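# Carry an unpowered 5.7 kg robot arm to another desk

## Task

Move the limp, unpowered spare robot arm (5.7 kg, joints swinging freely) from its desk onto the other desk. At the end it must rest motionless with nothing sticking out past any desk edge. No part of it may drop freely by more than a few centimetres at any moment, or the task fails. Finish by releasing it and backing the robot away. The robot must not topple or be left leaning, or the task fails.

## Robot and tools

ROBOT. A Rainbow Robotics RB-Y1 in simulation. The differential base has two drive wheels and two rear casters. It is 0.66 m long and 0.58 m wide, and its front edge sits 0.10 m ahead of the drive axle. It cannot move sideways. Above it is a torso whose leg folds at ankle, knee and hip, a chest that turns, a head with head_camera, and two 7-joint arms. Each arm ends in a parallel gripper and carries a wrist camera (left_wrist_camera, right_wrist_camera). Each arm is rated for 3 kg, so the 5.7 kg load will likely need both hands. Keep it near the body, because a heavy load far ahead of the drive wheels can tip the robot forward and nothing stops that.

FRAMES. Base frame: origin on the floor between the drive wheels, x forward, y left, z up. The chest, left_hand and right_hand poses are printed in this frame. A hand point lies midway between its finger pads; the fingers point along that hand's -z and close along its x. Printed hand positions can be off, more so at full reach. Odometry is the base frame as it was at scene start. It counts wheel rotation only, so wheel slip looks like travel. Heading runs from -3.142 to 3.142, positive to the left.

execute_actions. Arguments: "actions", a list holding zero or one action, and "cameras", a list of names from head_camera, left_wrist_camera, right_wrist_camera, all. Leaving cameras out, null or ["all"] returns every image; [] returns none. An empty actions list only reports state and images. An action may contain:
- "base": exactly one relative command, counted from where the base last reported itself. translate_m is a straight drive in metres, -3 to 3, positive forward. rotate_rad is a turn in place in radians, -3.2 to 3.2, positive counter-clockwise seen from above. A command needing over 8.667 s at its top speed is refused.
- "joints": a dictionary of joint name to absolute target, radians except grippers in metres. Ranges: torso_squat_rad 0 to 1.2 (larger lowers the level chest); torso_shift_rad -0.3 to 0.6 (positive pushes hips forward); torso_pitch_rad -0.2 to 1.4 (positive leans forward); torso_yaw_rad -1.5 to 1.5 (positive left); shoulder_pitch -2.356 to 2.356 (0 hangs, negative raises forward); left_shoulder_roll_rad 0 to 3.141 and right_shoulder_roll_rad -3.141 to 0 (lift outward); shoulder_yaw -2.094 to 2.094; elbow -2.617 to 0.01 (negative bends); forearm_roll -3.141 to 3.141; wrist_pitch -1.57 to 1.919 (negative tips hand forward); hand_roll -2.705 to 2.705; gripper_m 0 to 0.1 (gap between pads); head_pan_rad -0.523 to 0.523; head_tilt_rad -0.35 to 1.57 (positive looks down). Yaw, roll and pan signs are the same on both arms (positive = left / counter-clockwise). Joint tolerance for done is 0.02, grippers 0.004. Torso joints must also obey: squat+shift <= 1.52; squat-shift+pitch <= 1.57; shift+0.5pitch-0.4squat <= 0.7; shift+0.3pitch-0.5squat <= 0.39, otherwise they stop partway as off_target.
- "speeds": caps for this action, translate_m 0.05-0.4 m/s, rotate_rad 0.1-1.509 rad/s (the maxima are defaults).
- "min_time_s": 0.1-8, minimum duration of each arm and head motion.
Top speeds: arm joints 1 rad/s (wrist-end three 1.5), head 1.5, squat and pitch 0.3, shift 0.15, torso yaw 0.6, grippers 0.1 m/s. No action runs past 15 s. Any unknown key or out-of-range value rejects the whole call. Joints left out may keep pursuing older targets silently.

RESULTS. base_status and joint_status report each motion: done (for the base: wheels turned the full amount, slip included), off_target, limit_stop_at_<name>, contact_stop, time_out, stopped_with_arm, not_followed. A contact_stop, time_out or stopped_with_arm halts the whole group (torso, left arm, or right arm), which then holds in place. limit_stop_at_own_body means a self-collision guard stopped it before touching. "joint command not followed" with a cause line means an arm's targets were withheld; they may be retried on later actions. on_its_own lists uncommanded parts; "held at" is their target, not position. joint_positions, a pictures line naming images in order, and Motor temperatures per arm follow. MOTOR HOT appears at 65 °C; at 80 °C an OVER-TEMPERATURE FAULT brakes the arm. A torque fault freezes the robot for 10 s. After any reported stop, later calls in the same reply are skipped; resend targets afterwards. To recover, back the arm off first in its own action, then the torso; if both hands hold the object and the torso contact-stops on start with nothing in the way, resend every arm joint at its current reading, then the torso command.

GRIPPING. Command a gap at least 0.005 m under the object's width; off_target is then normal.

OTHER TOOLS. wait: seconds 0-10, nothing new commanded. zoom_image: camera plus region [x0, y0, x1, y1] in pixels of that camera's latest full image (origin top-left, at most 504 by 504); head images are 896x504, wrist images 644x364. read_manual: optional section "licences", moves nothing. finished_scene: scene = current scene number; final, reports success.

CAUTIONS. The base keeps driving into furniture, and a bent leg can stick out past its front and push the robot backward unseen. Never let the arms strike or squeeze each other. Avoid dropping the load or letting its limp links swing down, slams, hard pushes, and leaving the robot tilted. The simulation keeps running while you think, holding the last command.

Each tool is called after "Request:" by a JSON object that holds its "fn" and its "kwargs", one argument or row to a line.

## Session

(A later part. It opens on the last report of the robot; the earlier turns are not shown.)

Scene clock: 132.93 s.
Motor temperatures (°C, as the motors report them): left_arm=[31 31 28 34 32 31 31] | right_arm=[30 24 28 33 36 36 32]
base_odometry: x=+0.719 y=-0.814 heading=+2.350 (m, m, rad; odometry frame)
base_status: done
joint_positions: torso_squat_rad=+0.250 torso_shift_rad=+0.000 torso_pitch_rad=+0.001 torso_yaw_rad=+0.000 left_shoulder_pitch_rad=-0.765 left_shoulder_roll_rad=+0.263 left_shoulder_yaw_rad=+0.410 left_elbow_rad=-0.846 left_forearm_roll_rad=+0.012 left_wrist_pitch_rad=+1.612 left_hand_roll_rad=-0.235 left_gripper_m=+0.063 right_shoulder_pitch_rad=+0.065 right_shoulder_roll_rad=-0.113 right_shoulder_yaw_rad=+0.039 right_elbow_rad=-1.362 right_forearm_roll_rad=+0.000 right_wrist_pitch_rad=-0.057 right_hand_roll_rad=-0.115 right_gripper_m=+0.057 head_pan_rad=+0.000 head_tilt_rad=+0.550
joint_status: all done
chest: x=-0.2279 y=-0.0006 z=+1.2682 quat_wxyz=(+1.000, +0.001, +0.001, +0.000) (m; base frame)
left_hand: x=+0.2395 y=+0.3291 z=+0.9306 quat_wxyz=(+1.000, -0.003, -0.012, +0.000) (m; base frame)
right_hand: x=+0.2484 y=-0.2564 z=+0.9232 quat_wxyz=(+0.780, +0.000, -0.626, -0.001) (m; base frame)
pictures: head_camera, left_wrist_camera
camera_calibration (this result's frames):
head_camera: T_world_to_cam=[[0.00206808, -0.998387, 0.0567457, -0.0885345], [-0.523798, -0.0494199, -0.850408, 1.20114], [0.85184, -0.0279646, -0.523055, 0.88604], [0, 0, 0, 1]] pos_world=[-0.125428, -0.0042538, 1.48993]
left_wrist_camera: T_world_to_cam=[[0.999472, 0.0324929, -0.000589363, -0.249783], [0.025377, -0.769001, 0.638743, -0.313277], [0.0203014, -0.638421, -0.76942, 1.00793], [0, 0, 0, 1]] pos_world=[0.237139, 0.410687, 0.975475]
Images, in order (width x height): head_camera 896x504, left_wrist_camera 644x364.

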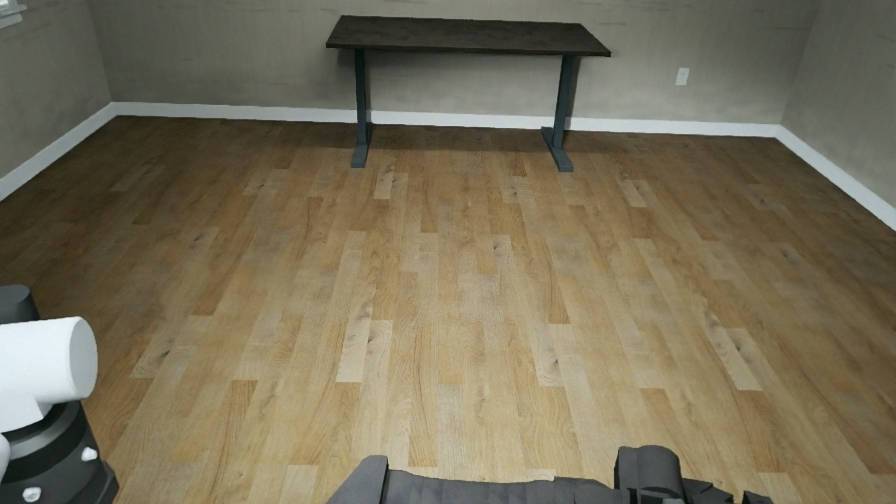

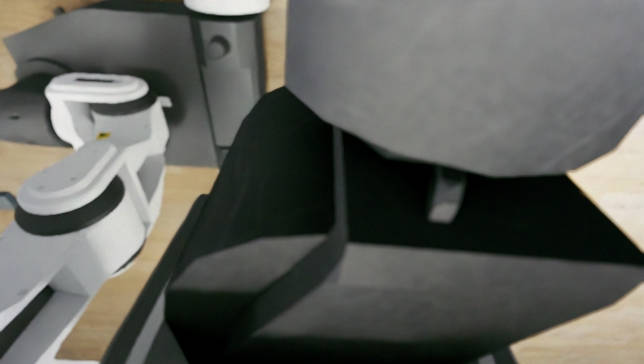

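Request:
{"fn": "execute_actions", "kwargs": {
  "actions": [
    {"base": {"translate_m": 2.45}, "joints": {"head_tilt_rad": 0.72}}
  ],
  "cameras": ["head_camera", "left_wrist_camera"]
}}

Scene clock: 143.27 s.
Motor temperatures (°C, as the motors report them): left_arm=[31 31 28 35 32 31 31] | right_arm=[30 24 28 34 36 37 32]
base_odometry: x=-1.004 y=+0.928 heading=+2.351 (m, m, rad; odometry frame)
base_status: done
joint_positions: torso_squat_rad=+0.250 torso_shift_rad=+0.000 torso_pitch_rad=+0.001 torso_yaw_rad=+0.000 left_shoulder_pitch_rad=-0.765 left_shoulder_roll_rad=+0.263 left_shoulder_yaw_rad=+0.410 left_elbow_rad=-0.846 left_forearm_roll_rad=+0.012 left_wrist_pitch_rad=+1.612 left_hand_roll_rad=-0.235 left_gripper_m=+0.063 right_shoulder_pitch_rad=+0.065 right_shoulder_roll_rad=-0.113 right_shoulder_yaw_rad=+0.039 right_elbow_rad=-1.362 right_forearm_roll_rad=+0.000 right_wrist_pitch_rad=-0.057 right_hand_roll_rad=-0.115 right_gripper_m=+0.057 head_pan_rad=+0.000 head_tilt_rad=+0.720
joint_status: all done
chest: x=-0.2278 y=-0.0006 z=+1.2682 quat_wxyz=(+1.000, +0.001, +0.001, +0.000) (m; base frame)
left_hand: x=+0.2396 y=+0.3291 z=+0.9306 quat_wxyz=(+1.000, -0.003, -0.012, +0.000) (m; base frame)
right_hand: x=+0.2485 y=-0.2563 z=+0.9232 quat_wxyz=(+0.780, +0.000, -0.626, -0.001) (m; base frame)
pictures: head_camera, left_wrist_camera
camera_calibration (this result's frames):
head_camera: T_world_to_cam=[[0.0118091, -0.998385, 0.055576, -0.084814], [-0.660125, -0.0495309, -0.749521, 1.02504], [0.751063, -0.0278359, -0.659644, 1.06578], [0, 0, 0, 1]] pos_world=[-0.122816, -0.00423883, 1.47604]
left_wrist_camera: T_world_to_cam=[[0.999473, 0.0324551, -0.000572093, -0.249876], [0.0253371, -0.76901, 0.638734, -0.313261], [0.0202902, -0.638412, -0.769427, 1.00791], [0, 0, 0, 1]] pos_world=[0.23723, 0.41067, 0.975461]
Images, in order (width x height): head_camera 896x504, left_wrist_camera 644x364.

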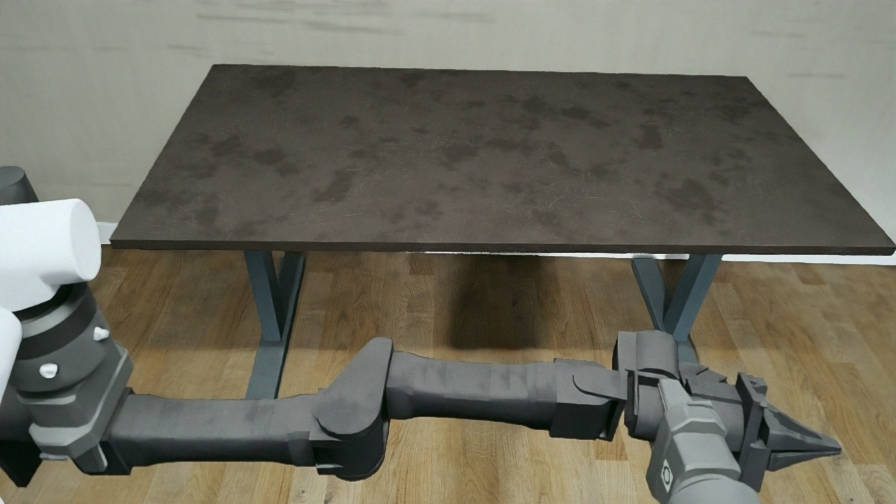

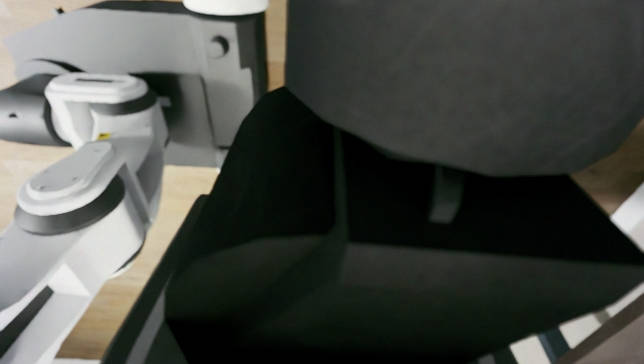

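Request:
{"fn": "execute_actions", "kwargs": {
  "actions": [
    {"base": {"translate_m": 0.68}, "joints": {"head_tilt_rad": 1.05}}
  ],
  "cameras": ["head_camera", "left_wrist_camera"]
}}

Scene clock: 148.43 s.
Motor temperatures (°C, as the motors report them): left_arm=[32 31 28 35 32 31 31] | right_arm=[30 24 28 34 36 37 32]
base_odometry: x=-1.483 y=+1.412 heading=+2.351 (m, m, rad; odometry frame)
base_status: done
joint_positions: torso_squat_rad=+0.250 torso_shift_rad=+0.000 torso_pitch_rad=+0.001 torso_yaw_rad=+0.000 left_shoulder_pitch_rad=-0.765 left_shoulder_roll_rad=+0.263 left_shoulder_yaw_rad=+0.410 left_elbow_rad=-0.846 left_forearm_roll_rad=+0.012 left_wrist_pitch_rad=+1.612 left_hand_roll_rad=-0.235 left_gripper_m=+0.063 right_shoulder_pitch_rad=+0.065 right_shoulder_roll_rad=-0.113 right_shoulder_yaw_rad=+0.039 right_elbow_rad=-1.362 right_forearm_roll_rad=+0.000 right_wrist_pitch_rad=-0.057 right_hand_roll_rad=-0.115 right_gripper_m=+0.057 head_pan_rad=+0.000 head_tilt_rad=+1.050
joint_status: all done
chest: x=-0.2279 y=-0.0006 z=+1.2682 quat_wxyz=(+1.000, +0.001, +0.001, +0.000) (m; base frame)
left_hand: x=+0.2396 y=+0.3291 z=+0.9306 quat_wxyz=(+1.000, -0.003, -0.012, +0.000) (m; base frame)
right_hand: x=+0.2484 y=-0.2563 z=+0.9232 quat_wxyz=(+0.780, +0.000, -0.626, -0.001) (m; base frame)
pictures: head_camera, left_wrist_camera
camera_calibration (this result's frames):
head_camera: T_world_to_cam=[[0.0295205, -0.998376, 0.0487143, -0.0710978], [-0.867355, -0.0498085, -0.495192, 0.609003], [0.496814, -0.0276343, -0.867417, 1.31859], [0, 0, 0, 1]] pos_world=[-0.124774, -0.00421056, 1.4488]
left_wrist_camera: T_world_to_cam=[[0.999473, 0.0324626, -0.000550322, -0.249888], [0.0253291, -0.769016, 0.638728, -0.313254], [0.0203115, -0.638405, -0.769433, 1.00792], [0, 0, 0, 1]] pos_world=[0.237218, 0.410676, 0.975473]
Images, in order (width x height): head_camera 896x504, left_wrist_camera 644x364.

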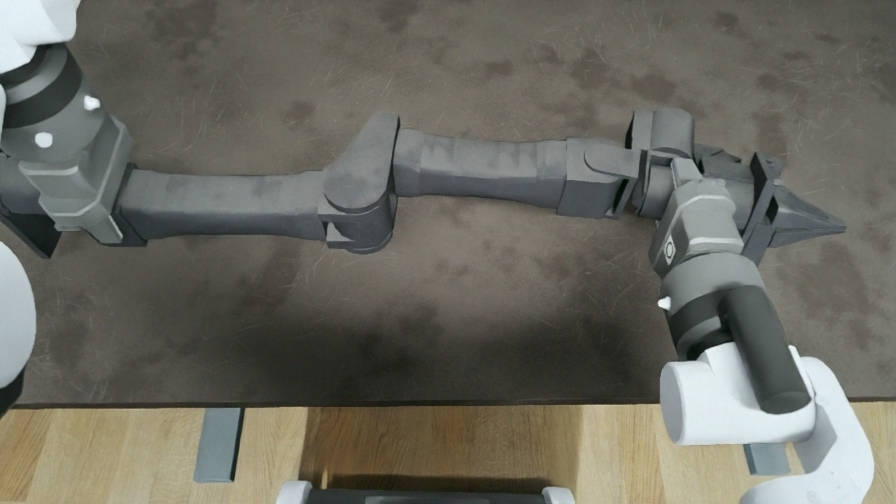

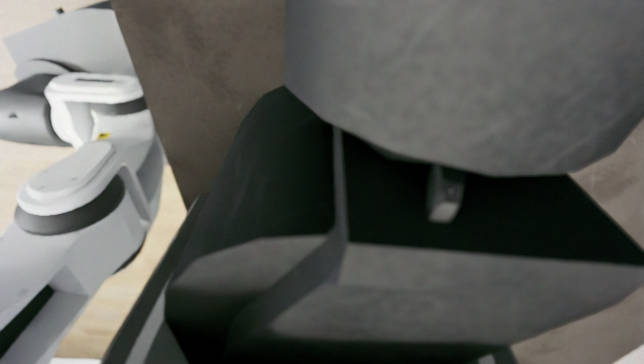

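Request:
{"fn": "execute_actions", "kwargs": {
  "actions": [
    {"joints": {"torso_squat_rad": 0.47, "head_pan_rad": 0.15}}
  ],
  "cameras": ["head_camera", "left_wrist_camera"]
}}

Scene clock: 153.03 s.
Motor temperatures (°C, as the motors report them): left_arm=[32 31 28 35 32 31 31] | right_arm=[30 24 28 34 36 37 32]
base_odometry: x=-1.483 y=+1.412 heading=+2.351 (m, m, rad; odometry frame)
base_status: not commanded
joint_positions: torso_squat_rad=+0.470 torso_shift_rad=+0.000 torso_pitch_rad=+0.001 torso_yaw_rad=+0.000 left_shoulder_pitch_rad=-0.765 left_shoulder_roll_rad=+0.263 left_shoulder_yaw_rad=+0.410 left_elbow_rad=-0.846 left_forearm_roll_rad=+0.012 left_wrist_pitch_rad=+1.612 left_hand_roll_rad=-0.235 left_gripper_m=+0.063 right_shoulder_pitch_rad=+0.065 right_shoulder_roll_rad=-0.113 right_shoulder_yaw_rad=+0.039 right_elbow_rad=-1.362 right_forearm_roll_rad=+0.000 right_wrist_pitch_rad=-0.057 right_hand_roll_rad=-0.115 right_gripper_m=+0.057 head_pan_rad=+0.150 head_tilt_rad=+1.050
joint_status: all done
chest: x=-0.2279 y=-0.0006 z=+1.2141 quat_wxyz=(+1.000, +0.001, +0.001, +0.000) (m; base frame)
left_hand: x=+0.2396 y=+0.3291 z=+0.8765 quat_wxyz=(+1.000, -0.003, -0.012, +0.000) (m; base frame)
right_hand: x=+0.2484 y=-0.2563 z=+0.8691 quat_wxyz=(+0.780, +0.000, -0.626, -0.001) (m; base frame)
pictures: head_camera, left_wrist_camera
camera_calibration (this result's frames):
head_camera: T_world_to_cam=[[0.178265, -0.982784, 0.0485606, -0.0376148], [-0.850053, -0.178671, -0.495466, 0.585976], [0.495612, 0.0470451, -0.867269, 1.27129], [0, 0, 0, 1]] pos_world=[-0.125249, 0.00792176, 1.39471]
left_wrist_camera: T_world_to_cam=[[0.999472, 0.0324871, -0.00047116, -0.249962], [0.0252974, -0.769015, 0.63873, -0.278677], [0.0203882, -0.638405, -0.76943, 0.966306], [0, 0, 0, 1]] pos_world=[0.237178, 0.410708, 0.921387]
Images, in order (width x height): head_camera 896x504, left_wrist_camera 644x364.

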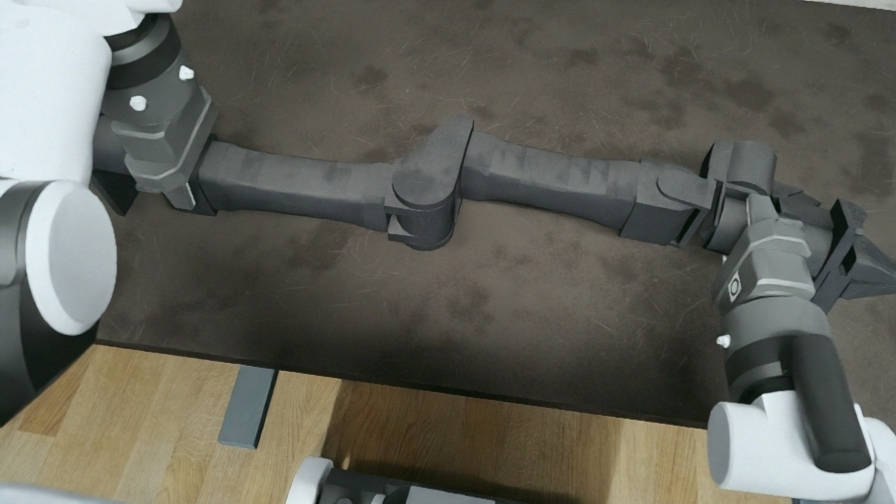

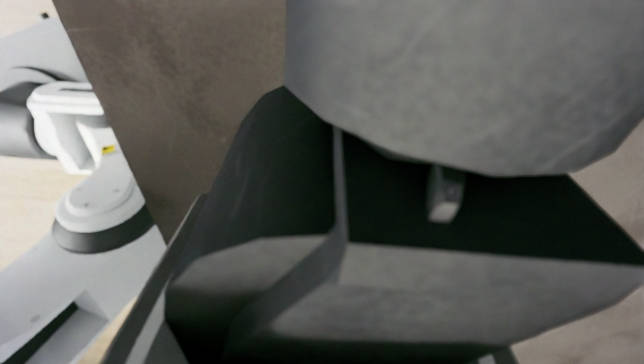

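Request:
{"fn": "execute_actions", "kwargs": {
  "actions": [
    {"joints": {"torso_squat_rad": 0.515}}
  ],
  "cameras": ["head_camera", "left_wrist_camera"]
}}

Scene clock: 155.23 s.
Motor temperatures (°C, as the motors report them): left_arm=[32 31 28 35 32 31 31] | right_arm=[30 24 28 34 36 37 32]
base_odometry: x=-1.483 y=+1.412 heading=+2.351 (m, m, rad; odometry frame)
base_status: not commanded
joint_positions: torso_squat_rad=+0.515 torso_shift_rad=+0.000 torso_pitch_rad=+0.001 torso_yaw_rad=+0.000 left_shoulder_pitch_rad=-0.765 left_shoulder_roll_rad=+0.263 left_shoulder_yaw_rad=+0.410 left_elbow_rad=-0.846 left_forearm_roll_rad=+0.012 left_wrist_pitch_rad=+1.612 left_hand_roll_rad=-0.235 left_gripper_m=+0.063 right_shoulder_pitch_rad=+0.065 right_shoulder_roll_rad=-0.113 right_shoulder_yaw_rad=+0.039 right_elbow_rad=-1.362 right_forearm_roll_rad=+0.000 right_wrist_pitch_rad=-0.057 right_hand_roll_rad=-0.115 right_gripper_m=+0.057 head_pan_rad=+0.150 head_tilt_rad=+1.050
joint_status: all done
chest: x=-0.2279 y=-0.0006 z=+1.1992 quat_wxyz=(+1.000, +0.001, +0.001, +0.000) (m; base frame)
left_hand: x=+0.2395 y=+0.3291 z=+0.8616 quat_wxyz=(+1.000, -0.003, -0.012, +0.000) (m; base frame)
right_hand: x=+0.2484 y=-0.2563 z=+0.8543 quat_wxyz=(+0.780, +0.000, -0.626, -0.001) (m; base frame)
pictures: head_camera, left_wrist_camera
camera_calibration (this result's frames):
head_camera: T_world_to_cam=[[0.178265, -0.982783, 0.0485639, -0.0368888], [-0.850045, -0.178672, -0.495479, 0.578612], [0.495626, 0.047045, -0.867261, 1.25837], [0, 0, 0, 1]] pos_world=[-0.125259, 0.00792777, 1.37982]
left_wrist_camera: T_world_to_cam=[[0.999472, 0.032499, -0.000495714, -0.249935], [0.0253221, -0.769012, 0.638732, -0.269162], [0.0203769, -0.638407, -0.769429, 0.954854], [0, 0, 0, 1]] pos_world=[0.237162, 0.410719, 0.906491]
Images, in order (width x height): head_camera 896x504, left_wrist_camera 644x364.

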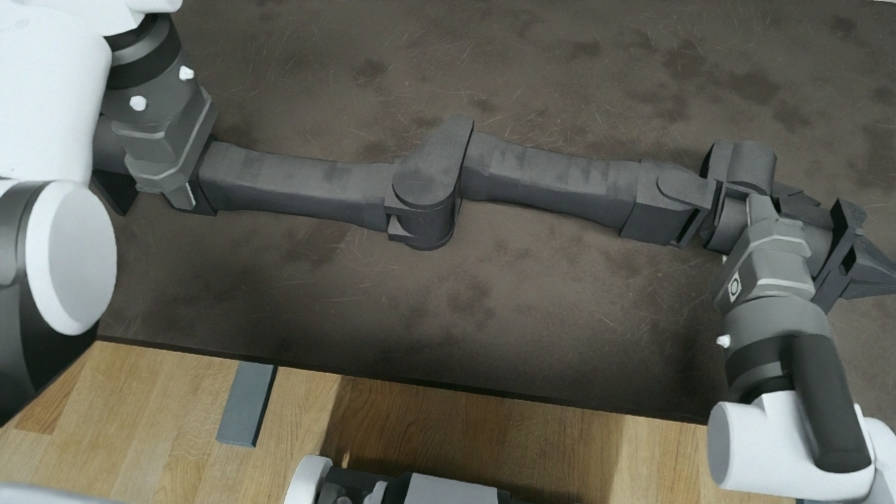

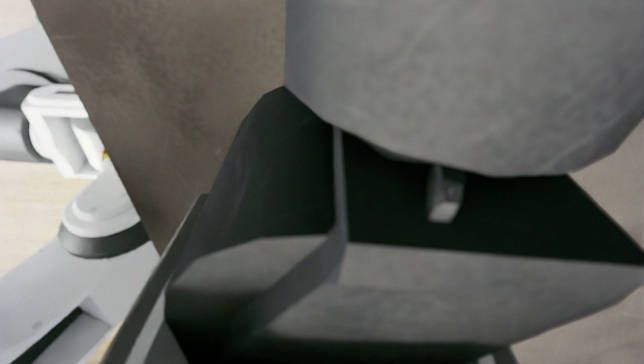

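Request:
{"fn": "zoom_image", "kwargs": {
  "camera": "head_camera",
  "region": [70, 110, 250, 250]
}}

Request:
{"fn": "execute_actions", "kwargs": {
  "actions": [
    {"joints": {"torso_squat_rad": 0.545}}
  ],
  "cameras": ["head_camera", "left_wrist_camera"]
}}

Region (70, 110, 250, 250) of head_camera's 896x504 image, scaled by 2.800, with more detail than that image has.

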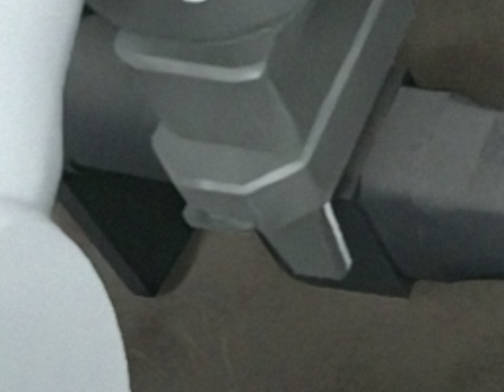

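Scene clock: 156.23 s.
Motor temperatures (°C, as the motors report them): left_arm=[32 31 28 35 32 31 31] | right_arm=[30 24 28 34 36 37 32]
base_odometry: x=-1.483 y=+1.412 heading=+2.351 (m, m, rad; odometry frame)
base_status: not commanded
joint_positions: torso_squat_rad=+0.545 torso_shift_rad=+0.000 torso_pitch_rad=+0.001 torso_yaw_rad=+0.000 left_shoulder_pitch_rad=-0.765 left_shoulder_roll_rad=+0.263 left_shoulder_yaw_rad=+0.410 left_elbow_rad=-0.846 left_forearm_roll_rad=+0.012 left_wrist_pitch_rad=+1.612 left_hand_roll_rad=-0.235 left_gripper_m=+0.063 right_shoulder_pitch_rad=+0.065 right_shoulder_roll_rad=-0.113 right_shoulder_yaw_rad=+0.039 right_elbow_rad=-1.362 right_forearm_roll_rad=+0.000 right_wrist_pitch_rad=-0.057 right_hand_roll_rad=-0.115 right_gripper_m=+0.057 head_pan_rad=+0.150 head_tilt_rad=+1.050
joint_status: all done
chest: x=-0.2279 y=-0.0006 z=+1.1886 quat_wxyz=(+1.000, +0.001, +0.001, +0.000) (m; base frame)
left_hand: x=+0.2395 y=+0.3292 z=+0.8510 quat_wxyz=(+1.000, -0.003, -0.012, +0.000) (m; base frame)
right_hand: x=+0.2484 y=-0.2563 z=+0.8436 quat_wxyz=(+0.780, +0.000, -0.626, -0.001) (m; base frame)
pictures: head_camera, left_wrist_camera
camera_calibration (this result's frames):
head_camera: T_world_to_cam=[[0.178265, -0.982783, 0.0485653, -0.0363705], [-0.850042, -0.178673, -0.495484, 0.573359], [0.495631, 0.0470451, -0.867258, 1.24916], [0, 0, 0, 1]] pos_world=[-0.125261, 0.00793213, 1.3692]
left_wrist_camera: T_world_to_cam=[[0.999471, 0.0325067, -0.000517922, -0.249915], [0.0253422, -0.769011, 0.638734, -0.26238], [0.0203648, -0.638409, -0.769428, 0.94669], [0, 0, 0, 1]] pos_world=[0.237153, 0.410726, 0.895871]
Images, in order (width x height): head_camera 896x504, left_wrist_camera 644x364.

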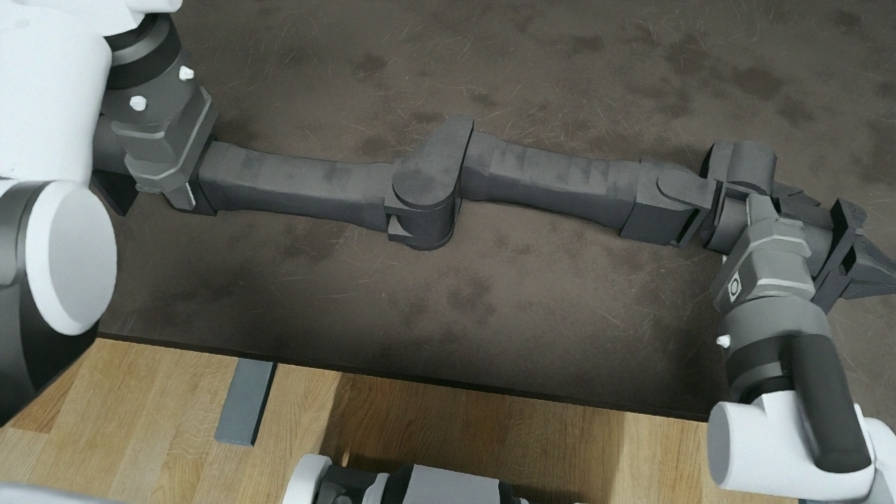

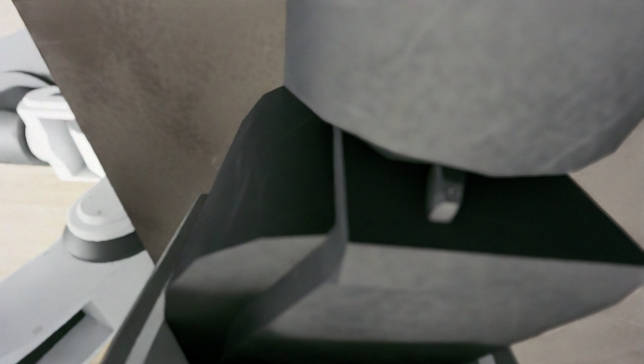

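Request:
{"fn": "execute_actions", "kwargs": {
  "actions": [
    {"joints": {"torso_squat_rad": 0.566}}
  ],
  "cameras": ["head_camera", "left_wrist_camera"]
}}

Scene clock: 157.20 s.
Motor temperatures (°C, as the motors report them): left_arm=[32 31 28 35 32 31 31] | right_arm=[30 24 28 34 36 37 32]
base_odometry: x=-1.482 y=+1.412 heading=+2.351 (m, m, rad; odometry frame)
base_status: not commanded
joint_positions: torso_squat_rad=+0.566 torso_shift_rad=-0.001 torso_pitch_rad=+0.000 torso_yaw_rad=+0.000 left_shoulder_pitch_rad=-0.767 left_shoulder_roll_rad=+0.264 left_shoulder_yaw_rad=+0.410 left_elbow_rad=-0.848 left_forearm_roll_rad=+0.012 left_wrist_pitch_rad=+1.613 left_hand_roll_rad=-0.235 left_gripper_m=+0.063 right_shoulder_pitch_rad=+0.065 right_shoulder_roll_rad=-0.113 right_shoulder_yaw_rad=+0.039 right_elbow_rad=-1.361 right_forearm_roll_rad=+0.000 right_wrist_pitch_rad=-0.057 right_hand_roll_rad=-0.115 right_gripper_m=+0.057 head_pan_rad=+0.150 head_tilt_rad=+1.050
joint_status: all done
chest: x=-0.2284 y=-0.0008 z=+1.1808 quat_wxyz=(+1.000, +0.001, +0.000, +0.000) (m; base frame)
left_hand: x=+0.2406 y=+0.3292 z=+0.8452 quat_wxyz=(+1.000, -0.002, -0.014, +0.000) (m; base frame)
right_hand: x=+0.2482 y=-0.2564 z=+0.8360 quat_wxyz=(+0.780, +0.001, -0.626, -0.001) (m; base frame)
pictures: head_camera, left_wrist_camera
camera_calibration (this result's frames):
head_camera: T_world_to_cam=[[0.17824, -0.982804, 0.0482312, -0.035758], [-0.849623, -0.178442, -0.496285, 0.570117], [0.496357, 0.0474793, -0.866819, 1.2423], [0, 0, 0, 1]] pos_world=[-0.125867, 0.00760588, 1.36151]
left_wrist_camera: T_world_to_cam=[[0.999479, 0.0320602, 0.00363071, -0.254336], [0.022377, -0.769839, 0.637846, -0.256938], [0.0232445, -0.637432, -0.770156, 0.941863], [0, 0, 0, 1]] pos_world=[0.23806, 0.410727, 0.890191]
Images, in order (width x height): head_camera 896x504, left_wrist_camera 644x364.

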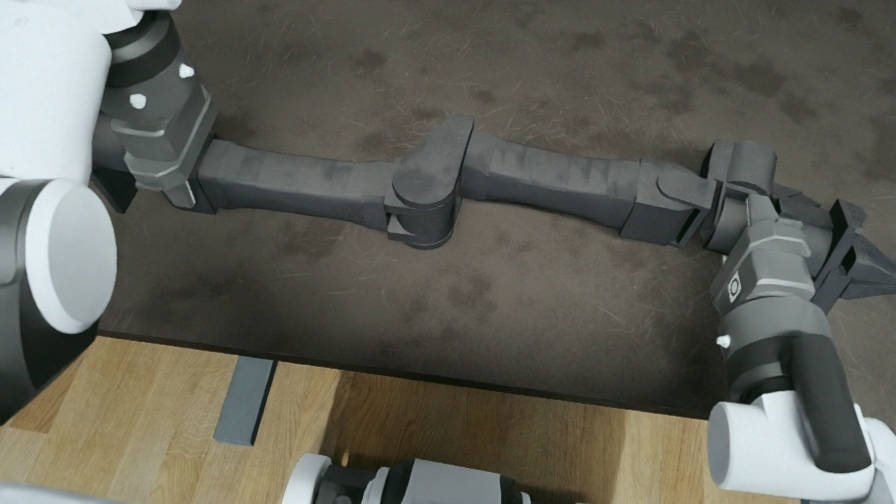

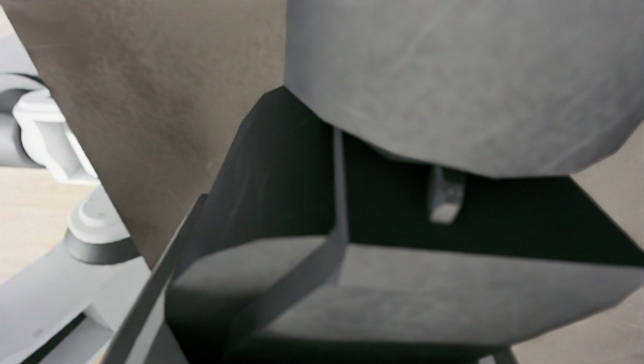

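Request:
{"fn": "execute_actions", "kwargs": {
  "actions": [
    {"joints": {"left_shoulder_pitch_rad": -0.7535, "left_shoulder_roll_rad": 0.216, "left_shoulder_yaw_rad": 0.3685, "left_elbow_rad": -0.863, "left_forearm_roll_rad": -0.0735, "left_wrist_pitch_rad": 1.579, "left_hand_roll_rad": -0.1806, "right_shoulder_pitch_rad": -0.0627, "right_shoulder_roll_rad": -0.0925, "right_shoulder_yaw_rad": -0.0159, "right_elbow_rad": -0.9807, "right_forearm_roll_rad": 0.0605, "right_wrist_pitch_rad": -0.3215, "right_hand_roll_rad": -0.1475, "head_pan_rad": -0.05}, "min_time_s": 2.5}
  ],
  "cameras": ["head_camera", "left_wrist_camera"]
}}

Scene clock: 160.47 s.
Motor temperatures (°C, as the motors report them): left_arm=[32 31 28 35 32 31 31] | right_arm=[30 24 28 35 36 38 32]
base_odometry: x=-1.482 y=+1.412 heading=+2.351 (m, m, rad; odometry frame)
base_status: not commanded
joint_positions: torso_squat_rad=+0.566 torso_shift_rad=-0.001 torso_pitch_rad=-0.001 torso_yaw_rad=+0.000 left_shoulder_pitch_rad=-0.759 left_shoulder_roll_rad=+0.222 left_shoulder_yaw_rad=+0.369 left_elbow_rad=-0.867 left_forearm_roll_rad=-0.075 left_wrist_pitch_rad=+1.580 left_hand_roll_rad=-0.181 left_gripper_m=+0.063 right_shoulder_pitch_rad=+0.062 right_shoulder_roll_rad=-0.111 right_shoulder_yaw_rad=+0.035 right_elbow_rad=-1.341 right_forearm_roll_rad=+0.007 right_wrist_pitch_rad=-0.073 right_hand_roll_rad=-0.119 right_gripper_m=+0.057 head_pan_rad=-0.050 head_tilt_rad=+1.050
joint_status: right_shoulder_pitch_rad contact_stop_at_right_wrist_pitch_rad (moved -0.003 of -0.128); right_shoulder_yaw_rad contact_stop_at_right_wrist_pitch_rad (moved -0.004 of -0.055); right_elbow_rad contact_stop_at_right_wrist_pitch_rad (moved +0.020 of +0.381); right_forearm_roll_rad contact_stop_at_right_wrist_pitch_rad (moved +0.007 of +0.060); right_wrist_pitch_rad contact_stop (moved -0.016 of -0.265); right_hand_roll_rad contact_stop_at_right_wrist_pitch_rad (moved -0.004 of -0.033); the others done
on_its_own: right_shoulder_pitch_rad is held at +0.057, not at your -0.063, since a contact_stop; right_shoulder_yaw_rad is held at +0.035, not at your -0.016, since a contact_stop; right_elbow_rad is held at -1.346, not at your -0.981, since a contact_stop; right_forearm_roll_rad is held at +0.007, not at your +0.060, since a contact_stop; right_wrist_pitch_rad is held at -0.075, not at your -0.322, since a contact_stop; right_hand_roll_rad is held at -0.119, not at your -0.147, since a contact_stop
chest: x=-0.2291 y=-0.0014 z=+1.1807 quat_wxyz=(+1.000, +0.001, -0.001, +0.000) (m; base frame)
left_hand: x=+0.2439 y=+0.3247 z=+0.8409 quat_wxyz=(+0.999, +0.044, -0.020, +0.002) (m; base frame)
right_hand: x=+0.2472 y=-0.2572 z=+0.8322 quat_wxyz=(+0.780, +0.000, -0.626, -0.002) (m; base frame)
pictures: head_camera, left_wrist_camera
camera_calibration (this result's frames):
head_camera: T_world_to_cam=[[-0.0202249, -0.99869, 0.0470016, -0.07585], [-0.867602, -0.0058309, -0.497225, 0.567005], [0.496848, -0.050835, -0.866348, 1.24209], [0, 0, 0, 1]] pos_world=[-0.126729, -0.00930284, 1.36158]
left_wrist_camera: T_world_to_cam=[[0.999164, 0.0359611, 0.0194463, -0.272018], [0.0187225, -0.825352, 0.564307, -0.176963], [0.0363432, -0.563472, -0.825336, 0.95482], [0, 0, 0, 1]] pos_world=[0.240403, 0.401739, 0.893198]
Images, in order (width x height): head_camera 896x504, left_wrist_camera 644x364.

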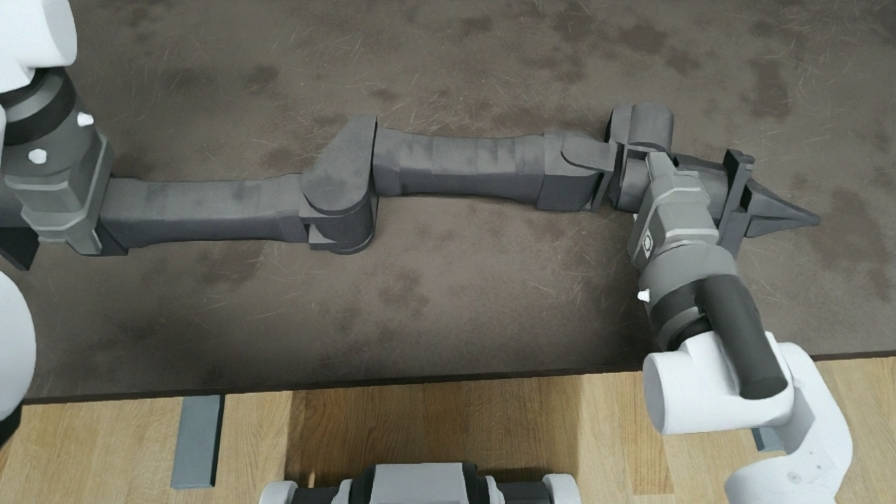

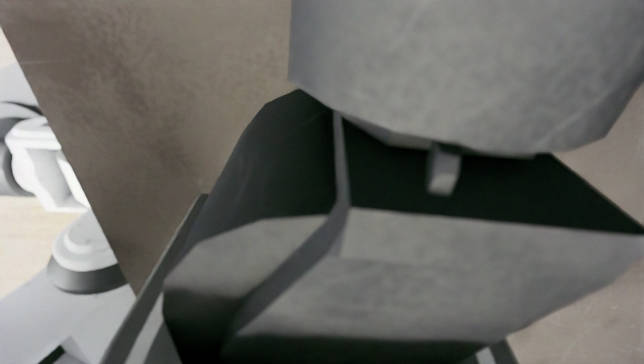

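Request:
{"fn": "execute_actions", "kwargs": {
  "actions": [
    {"joints": {"left_shoulder_pitch_rad": -0.762, "left_shoulder_roll_rad": 0.224, "left_shoulder_yaw_rad": 0.369, "left_elbow_rad": -0.869, "left_forearm_roll_rad": -0.075, "left_wrist_pitch_rad": 1.580, "left_hand_roll_rad": -0.181}, "min_time_s": 0.5}
  ],
  "cameras": ["head_camera", "left_wrist_camera"]
}}

Scene clock: 163.60 s.
Motor temperatures (°C, as the motors report them): left_arm=[32 31 28 35 32 31 31] | right_arm=[31 24 28 36 36 38 32]
base_odometry: x=-1.482 y=+1.412 heading=+2.351 (m, m, rad; odometry frame)
base_status: not commanded
joint_positions: torso_squat_rad=+0.566 torso_shift_rad=-0.001 torso_pitch_rad=+0.000 torso_yaw_rad=+0.000 left_shoulder_pitch_rad=-0.762 left_shoulder_roll_rad=+0.224 left_shoulder_yaw_rad=+0.369 left_elbow_rad=-0.869 left_forearm_roll_rad=-0.075 left_wrist_pitch_rad=+1.581 left_hand_roll_rad=-0.181 left_gripper_m=+0.063 right_shoulder_pitch_rad=+0.061 right_shoulder_roll_rad=-0.111 right_shoulder_yaw_rad=+0.035 right_elbow_rad=-1.342 right_forearm_roll_rad=+0.007 right_wrist_pitch_rad=-0.073 right_hand_roll_rad=-0.119 right_gripper_m=+0.057 head_pan_rad=-0.050 head_tilt_rad=+1.050
joint_status: all done
on_its_own: right_shoulder_pitch_rad is held at +0.057, not at your -0.063, since a contact_stop; right_shoulder_yaw_rad is held at +0.035, not at your -0.016, since a contact_stop; right_elbow_rad is held at -1.346, not at your -0.981, since a contact_stop; right_forearm_roll_rad is held at +0.007, not at your +0.060, since a contact_stop; right_wrist_pitch_rad is held at -0.075, not at your -0.322, since a contact_stop; right_hand_roll_rad is held at -0.119, not at your -0.147, since a contact_stop
chest: x=-0.2285 y=-0.0010 z=+1.1808 quat_wxyz=(+1.000, +0.001, +0.000, +0.000) (m; base frame)
left_hand: x=+0.2459 y=+0.3260 z=+0.8427 quat_wxyz=(+0.999, +0.045, -0.022, +0.002) (m; base frame)
right_hand: x=+0.2479 y=-0.2570 z=+0.8330 quat_wxyz=(+0.779, +0.000, -0.627, -0.002) (m; base frame)
pictures: head_camera, left_wrist_camera
camera_calibration (this result's frames):
head_camera: T_world_to_cam=[[-0.0203616, -0.998647, 0.0478513, -0.0765318], [-0.868132, -0.00608008, -0.496295, 0.566288], [0.495915, -0.0516466, -0.866834, 1.24221], [0, 0, 0, 1]] pos_world=[-0.125978, -0.00882899, 1.3615]
left_wrist_camera: T_world_to_cam=[[0.999078, 0.0361241, 0.0231868, -0.277254], [0.0168167, -0.826379, 0.562863, -0.174923], [0.039494, -0.561954, -0.826225, 0.956401], [0, 0, 0, 1]] pos_world=[0.242168, 0.402916, 0.895089]
Images, in order (width x height): head_camera 896x504, left_wrist_camera 644x364.

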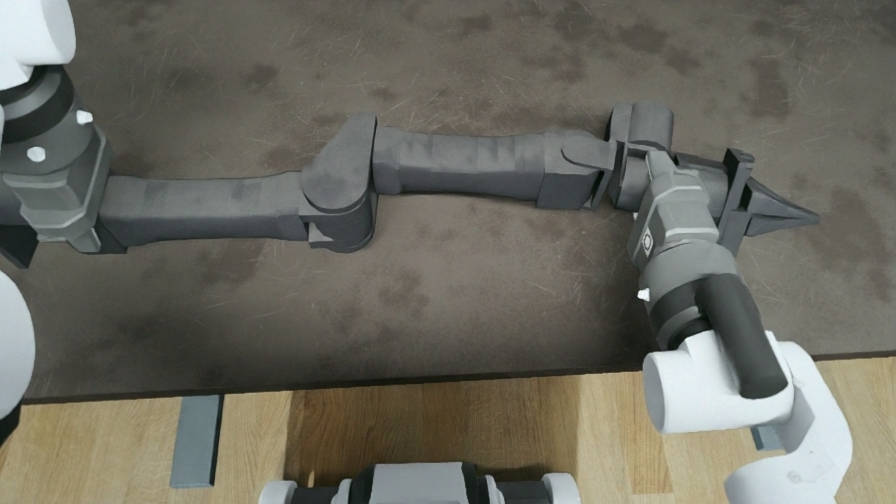

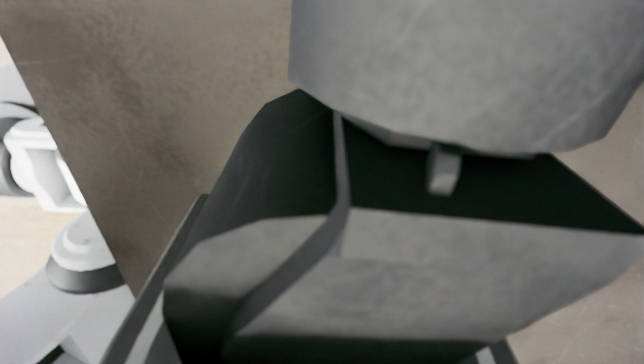

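Request:
{"fn": "zoom_image", "kwargs": {
  "camera": "head_camera",
  "region": [530, 80, 850, 300]
}}

Region (530, 80, 850, 300) of head_camera's 896x504 image, scaled by 1.575, with more detail than that image has; it fills the top 346 rows of this view, and the rest is white.

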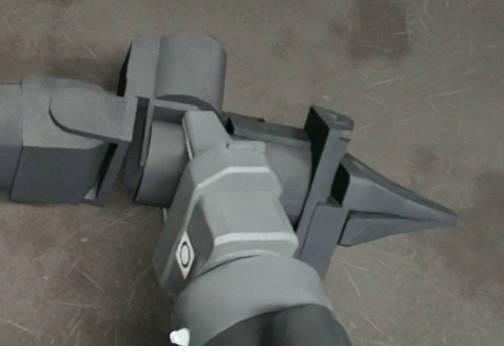

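Request:
{"fn": "execute_actions", "kwargs": {
  "actions": [
    {"joints": {"left_gripper_m": 0.068, "left_shoulder_pitch_rad": -0.7629, "left_shoulder_roll_rad": 0.2221, "left_shoulder_yaw_rad": 0.3719, "left_elbow_rad": -0.9401, "left_forearm_roll_rad": -0.0736, "left_wrist_pitch_rad": 1.6671, "left_hand_roll_rad": -0.1896}, "min_time_s": 1.0}
  ],
  "cameras": ["head_camera", "left_wrist_camera"]
}}

Scene clock: 167.80 s.
Motor temperatures (°C, as the motors report them): left_arm=[31 31 28 34 32 31 31] | right_arm=[31 24 28 36 36 39 32]
base_odometry: x=-1.482 y=+1.412 heading=+2.351 (m, m, rad; odometry frame)
base_status: not commanded
joint_positions: torso_squat_rad=+0.566 torso_shift_rad=-0.001 torso_pitch_rad=+0.001 torso_yaw_rad=+0.000 left_shoulder_pitch_rad=-0.763 left_shoulder_roll_rad=+0.222 left_shoulder_yaw_rad=+0.372 left_elbow_rad=-0.940 left_forearm_roll_rad=-0.074 left_wrist_pitch_rad=+1.667 left_hand_roll_rad=-0.190 left_gripper_m=+0.068 right_shoulder_pitch_rad=+0.061 right_shoulder_roll_rad=-0.111 right_shoulder_yaw_rad=+0.035 right_elbow_rad=-1.343 right_forearm_roll_rad=+0.007 right_wrist_pitch_rad=-0.073 right_hand_roll_rad=-0.119 right_gripper_m=+0.057 head_pan_rad=-0.050 head_tilt_rad=+1.050
joint_status: all done
on_its_own: right_shoulder_pitch_rad is held at +0.057, not at your -0.063, since a contact_stop; right_shoulder_yaw_rad is held at +0.035, not at your -0.016, since a contact_stop; right_elbow_rad is held at -1.346, not at your -0.981, since a contact_stop; right_forearm_roll_rad is held at +0.007, not at your +0.060, since a contact_stop; right_wrist_pitch_rad is held at -0.075, not at your -0.322, since a contact_stop; right_hand_roll_rad is held at -0.119, not at your -0.147, since a contact_stop
chest: x=-0.2282 y=-0.0008 z=+1.1808 quat_wxyz=(+1.000, +0.001, +0.000, +0.000) (m; base frame)
left_hand: x=+0.2431 y=+0.3239 z=+0.8602 quat_wxyz=(+0.999, +0.041, -0.015, +0.001) (m; base frame)
right_hand: x=+0.2481 y=-0.2570 z=+0.8331 quat_wxyz=(+0.779, +0.000, -0.627, -0.002) (m; base frame)
pictures: head_camera, left_wrist_camera
camera_calibration (this result's frames):
head_camera: T_world_to_cam=[[-0.0204489, -0.998625, 0.0482696, -0.0768277], [-0.868405, -0.00618348, -0.495817, 0.565935], [0.495433, -0.0520565, -0.867085, 1.24228], [0, 0, 0, 1]] pos_world=[-0.125577, -0.00855392, 1.36147]
left_wrist_camera: T_world_to_cam=[[0.999368, 0.0346766, 0.00777745, -0.261073], [0.024085, -0.821801, 0.569265, -0.195256], [0.0261317, -0.568718, -0.822117, 0.971698], [0, 0, 0, 1]] pos_world=[0.240219, 0.401214, 0.912033]
Images, in order (width x height): head_camera 896x504, left_wrist_camera 644x364.

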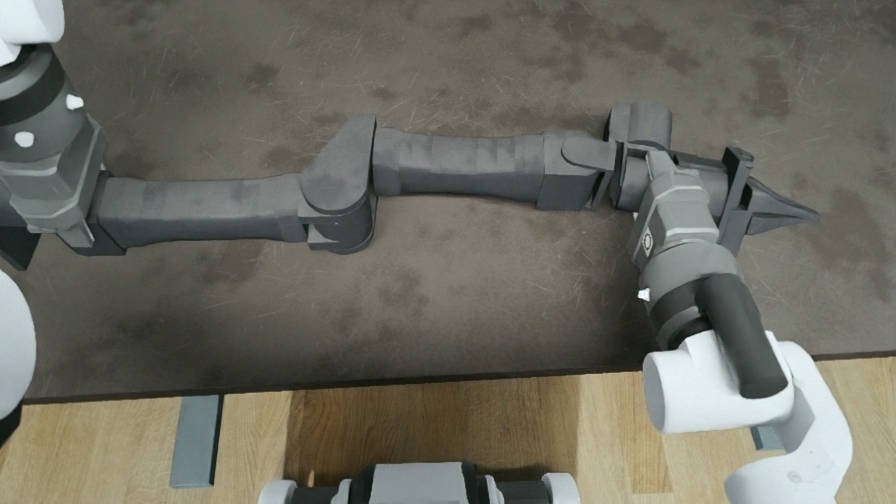

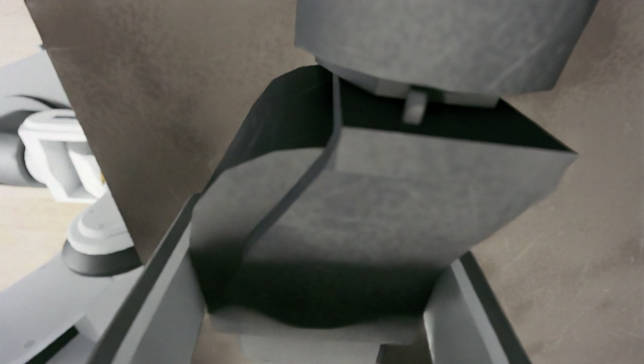

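Request:
{"fn": "execute_actions", "kwargs": {
  "actions": [
    {"joints": {"torso_squat_rad": 0.636, "left_shoulder_pitch_rad": -0.7595, "left_shoulder_roll_rad": 0.2154, "left_shoulder_yaw_rad": 0.3664, "left_elbow_rad": -1.0320, "left_forearm_roll_rad": -0.075, "left_wrist_pitch_rad": 1.7535, "left_hand_roll_rad": -0.1891, "head_pan_rad": -0.15}, "min_time_s": 0.6}
  ],
  "cameras": ["head_camera", "left_wrist_camera"]
}}

Scene clock: 169.37 s.
Motor temperatures (°C, as the motors report them): left_arm=[31 31 28 34 32 31 31] | right_arm=[31 24 28 36 36 39 32]
base_odometry: x=-1.482 y=+1.412 heading=+2.351 (m, m, rad; odometry frame)
base_status: not commanded
joint_positions: torso_squat_rad=+0.636 torso_shift_rad=-0.001 torso_pitch_rad=+0.000 torso_yaw_rad=+0.000 left_shoulder_pitch_rad=-0.760 left_shoulder_roll_rad=+0.216 left_shoulder_yaw_rad=+0.367 left_elbow_rad=-1.032 left_forearm_roll_rad=-0.075 left_wrist_pitch_rad=+1.753 left_hand_roll_rad=-0.189 left_gripper_m=+0.068 right_shoulder_pitch_rad=+0.061 right_shoulder_roll_rad=-0.111 right_shoulder_yaw_rad=+0.035 right_elbow_rad=-1.342 right_forearm_roll_rad=+0.007 right_wrist_pitch_rad=-0.073 right_hand_roll_rad=-0.119 right_gripper_m=+0.057 head_pan_rad=-0.150 head_tilt_rad=+1.050
joint_status: all done
on_its_own: right_shoulder_pitch_rad is held at +0.057, not at your -0.063, since a contact_stop; right_shoulder_yaw_rad is held at +0.035, not at your -0.016, since a contact_stop; right_elbow_rad is held at -1.346, not at your -0.981, since a contact_stop; right_forearm_roll_rad is held at +0.007, not at your +0.060, since a contact_stop; right_wrist_pitch_rad is held at -0.075, not at your -0.322, since a contact_stop; right_hand_roll_rad is held at -0.119, not at your -0.147, since a contact_stop
chest: x=-0.2282 y=-0.0008 z=+1.1531 quat_wxyz=(+1.000, +0.001, +0.000, +0.000) (m; base frame)
left_hand: x=+0.2415 y=+0.3200 z=+0.8537 quat_wxyz=(+0.999, +0.041, -0.015, +0.001) (m; base frame)
right_hand: x=+0.2481 y=-0.2571 z=+0.8052 quat_wxyz=(+0.779, +0.000, -0.627, -0.002) (m; base frame)
pictures: head_camera, left_wrist_camera
camera_calibration (this result's frames):
head_camera: T_world_to_cam=[[-0.120098, -0.991587, 0.0482925, -0.0960661], [-0.864718, 0.0805875, -0.495751, 0.552951], [0.487689, -0.101298, -0.867121, 1.21667], [0, 0, 0, 1]] pos_world=[-0.126747, -0.0165725, 1.33377]
left_wrist_camera: T_world_to_cam=[[0.999359, 0.0347859, 0.00845816, -0.25998], [0.0237751, -0.821542, 0.569652, -0.195038], [0.0267646, -0.569086, -0.821842, 0.963937], [0, 0, 0, 1]] pos_world=[0.238651, 0.397375, 0.905507]
Images, in order (width x height): head_camera 896x504, left_wrist_camera 644x364.

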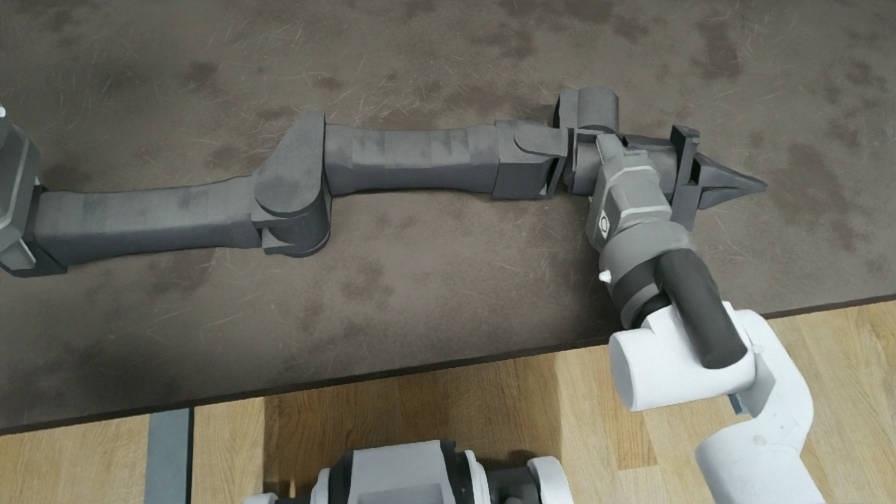

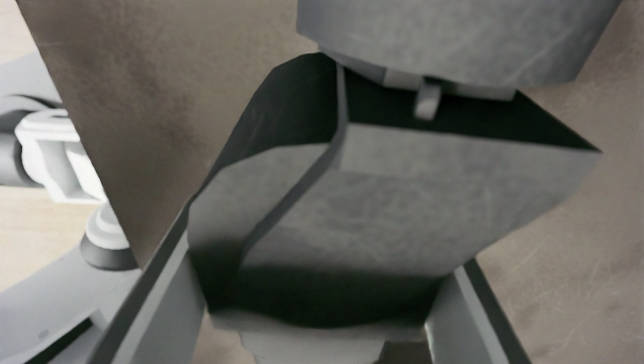

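Request:
{"fn": "execute_actions", "kwargs": {
  "actions": [
    {"joints": {"torso_squat_rad": 0.667, "left_shoulder_pitch_rad": -0.7557, "left_shoulder_roll_rad": 0.2104, "left_shoulder_yaw_rad": 0.3622, "left_elbow_rad": -1.0983, "left_forearm_roll_rad": -0.076, "left_wrist_pitch_rad": 1.8148, "left_hand_roll_rad": -0.1888}, "min_time_s": 0.5}
  ],
  "cameras": ["head_camera", "left_wrist_camera"]
}}

Request:
{"fn": "zoom_image", "kwargs": {
  "camera": "head_camera",
  "region": [480, 60, 800, 280]
}}

Scene clock: 170.83 s.
Motor temperatures (°C, as the motors report them): left_arm=[31 31 28 34 32 31 31] | right_arm=[31 24 28 36 36 39 32]
base_odometry: x=-1.482 y=+1.412 heading=+2.351 (m, m, rad; odometry frame)
base_status: not commanded
joint_positions: torso_squat_rad=+0.667 torso_shift_rad=-0.001 torso_pitch_rad=+0.000 torso_yaw_rad=+0.000 left_shoulder_pitch_rad=-0.756 left_shoulder_roll_rad=+0.211 left_shoulder_yaw_rad=+0.363 left_elbow_rad=-1.098 left_forearm_roll_rad=-0.076 left_wrist_pitch_rad=+1.815 left_hand_roll_rad=-0.189 left_gripper_m=+0.068 right_shoulder_pitch_rad=+0.061 right_shoulder_roll_rad=-0.111 right_shoulder_yaw_rad=+0.035 right_elbow_rad=-1.343 right_forearm_roll_rad=+0.007 right_wrist_pitch_rad=-0.073 right_hand_roll_rad=-0.119 right_gripper_m=+0.057 head_pan_rad=-0.150 head_tilt_rad=+1.050
joint_status: all done
on_its_own: right_shoulder_pitch_rad is held at +0.057, not at your -0.063, since a contact_stop; right_shoulder_yaw_rad is held at +0.035, not at your -0.016, since a contact_stop; right_elbow_rad is held at -1.346, not at your -0.981, since a contact_stop; right_forearm_roll_rad is held at +0.007, not at your +0.060, since a contact_stop; right_wrist_pitch_rad is held at -0.075, not at your -0.322, since a contact_stop; right_hand_roll_rad is held at -0.119, not at your -0.147, since a contact_stop
chest: x=-0.2283 y=-0.0008 z=+1.1399 quat_wxyz=(+1.000, +0.001, +0.000, +0.000) (m; base frame)
left_hand: x=+0.2389 y=+0.3172 z=+0.8551 quat_wxyz=(+0.999, +0.041, -0.015, +0.001) (m; base frame)
right_hand: x=+0.2481 y=-0.2571 z=+0.7921 quat_wxyz=(+0.779, +0.000, -0.627, -0.002) (m; base frame)
pictures: head_camera, left_wrist_camera
camera_calibration (this result's frames):
head_camera: T_world_to_cam=[[-0.120112, -0.991585, 0.0482834, -0.0954197], [-0.864681, 0.0805973, -0.495814, 0.546478], [0.48775, -0.101303, -0.867086, 1.20525], [0, 0, 0, 1]] pos_world=[-0.126793, -0.0165659, 1.32061]
left_wrist_camera: T_world_to_cam=[[0.999357, 0.0348095, 0.00855418, -0.257345], [0.0237378, -0.8215, 0.569714, -0.198129], [0.0268587, -0.569145, -0.821799, 0.963483], [0, 0, 0, 1]] pos_world=[0.236005, 0.394557, 0.906867]
Images, in order (width x height): head_camera 896x504, left_wrist_camera 644x364.

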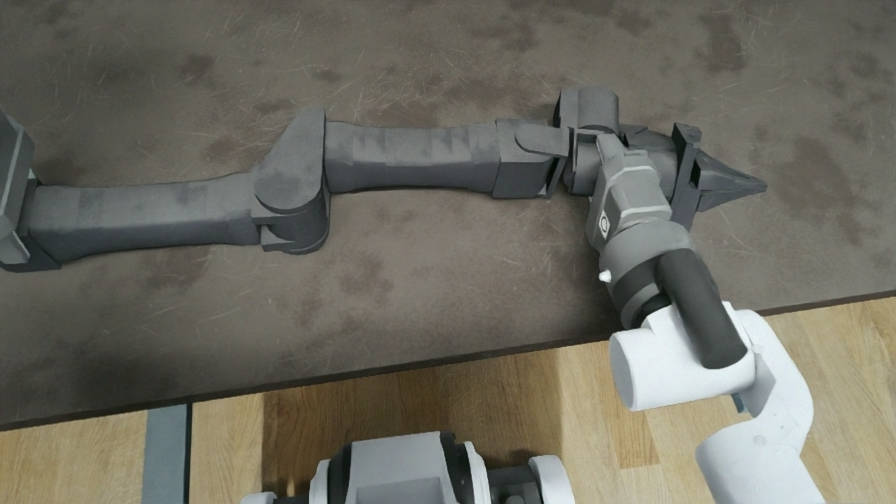

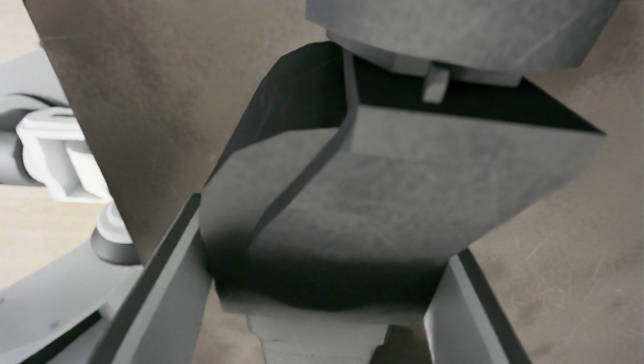

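Region (480, 60, 800, 280) of head_camera's 896x504 image, scaled by 1.575, with more detail than that image has; it fills the top 346 rows of this view, and the rest is white.

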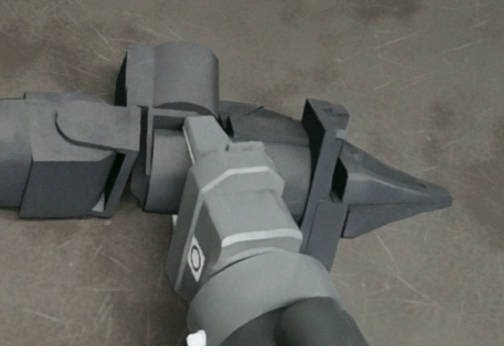

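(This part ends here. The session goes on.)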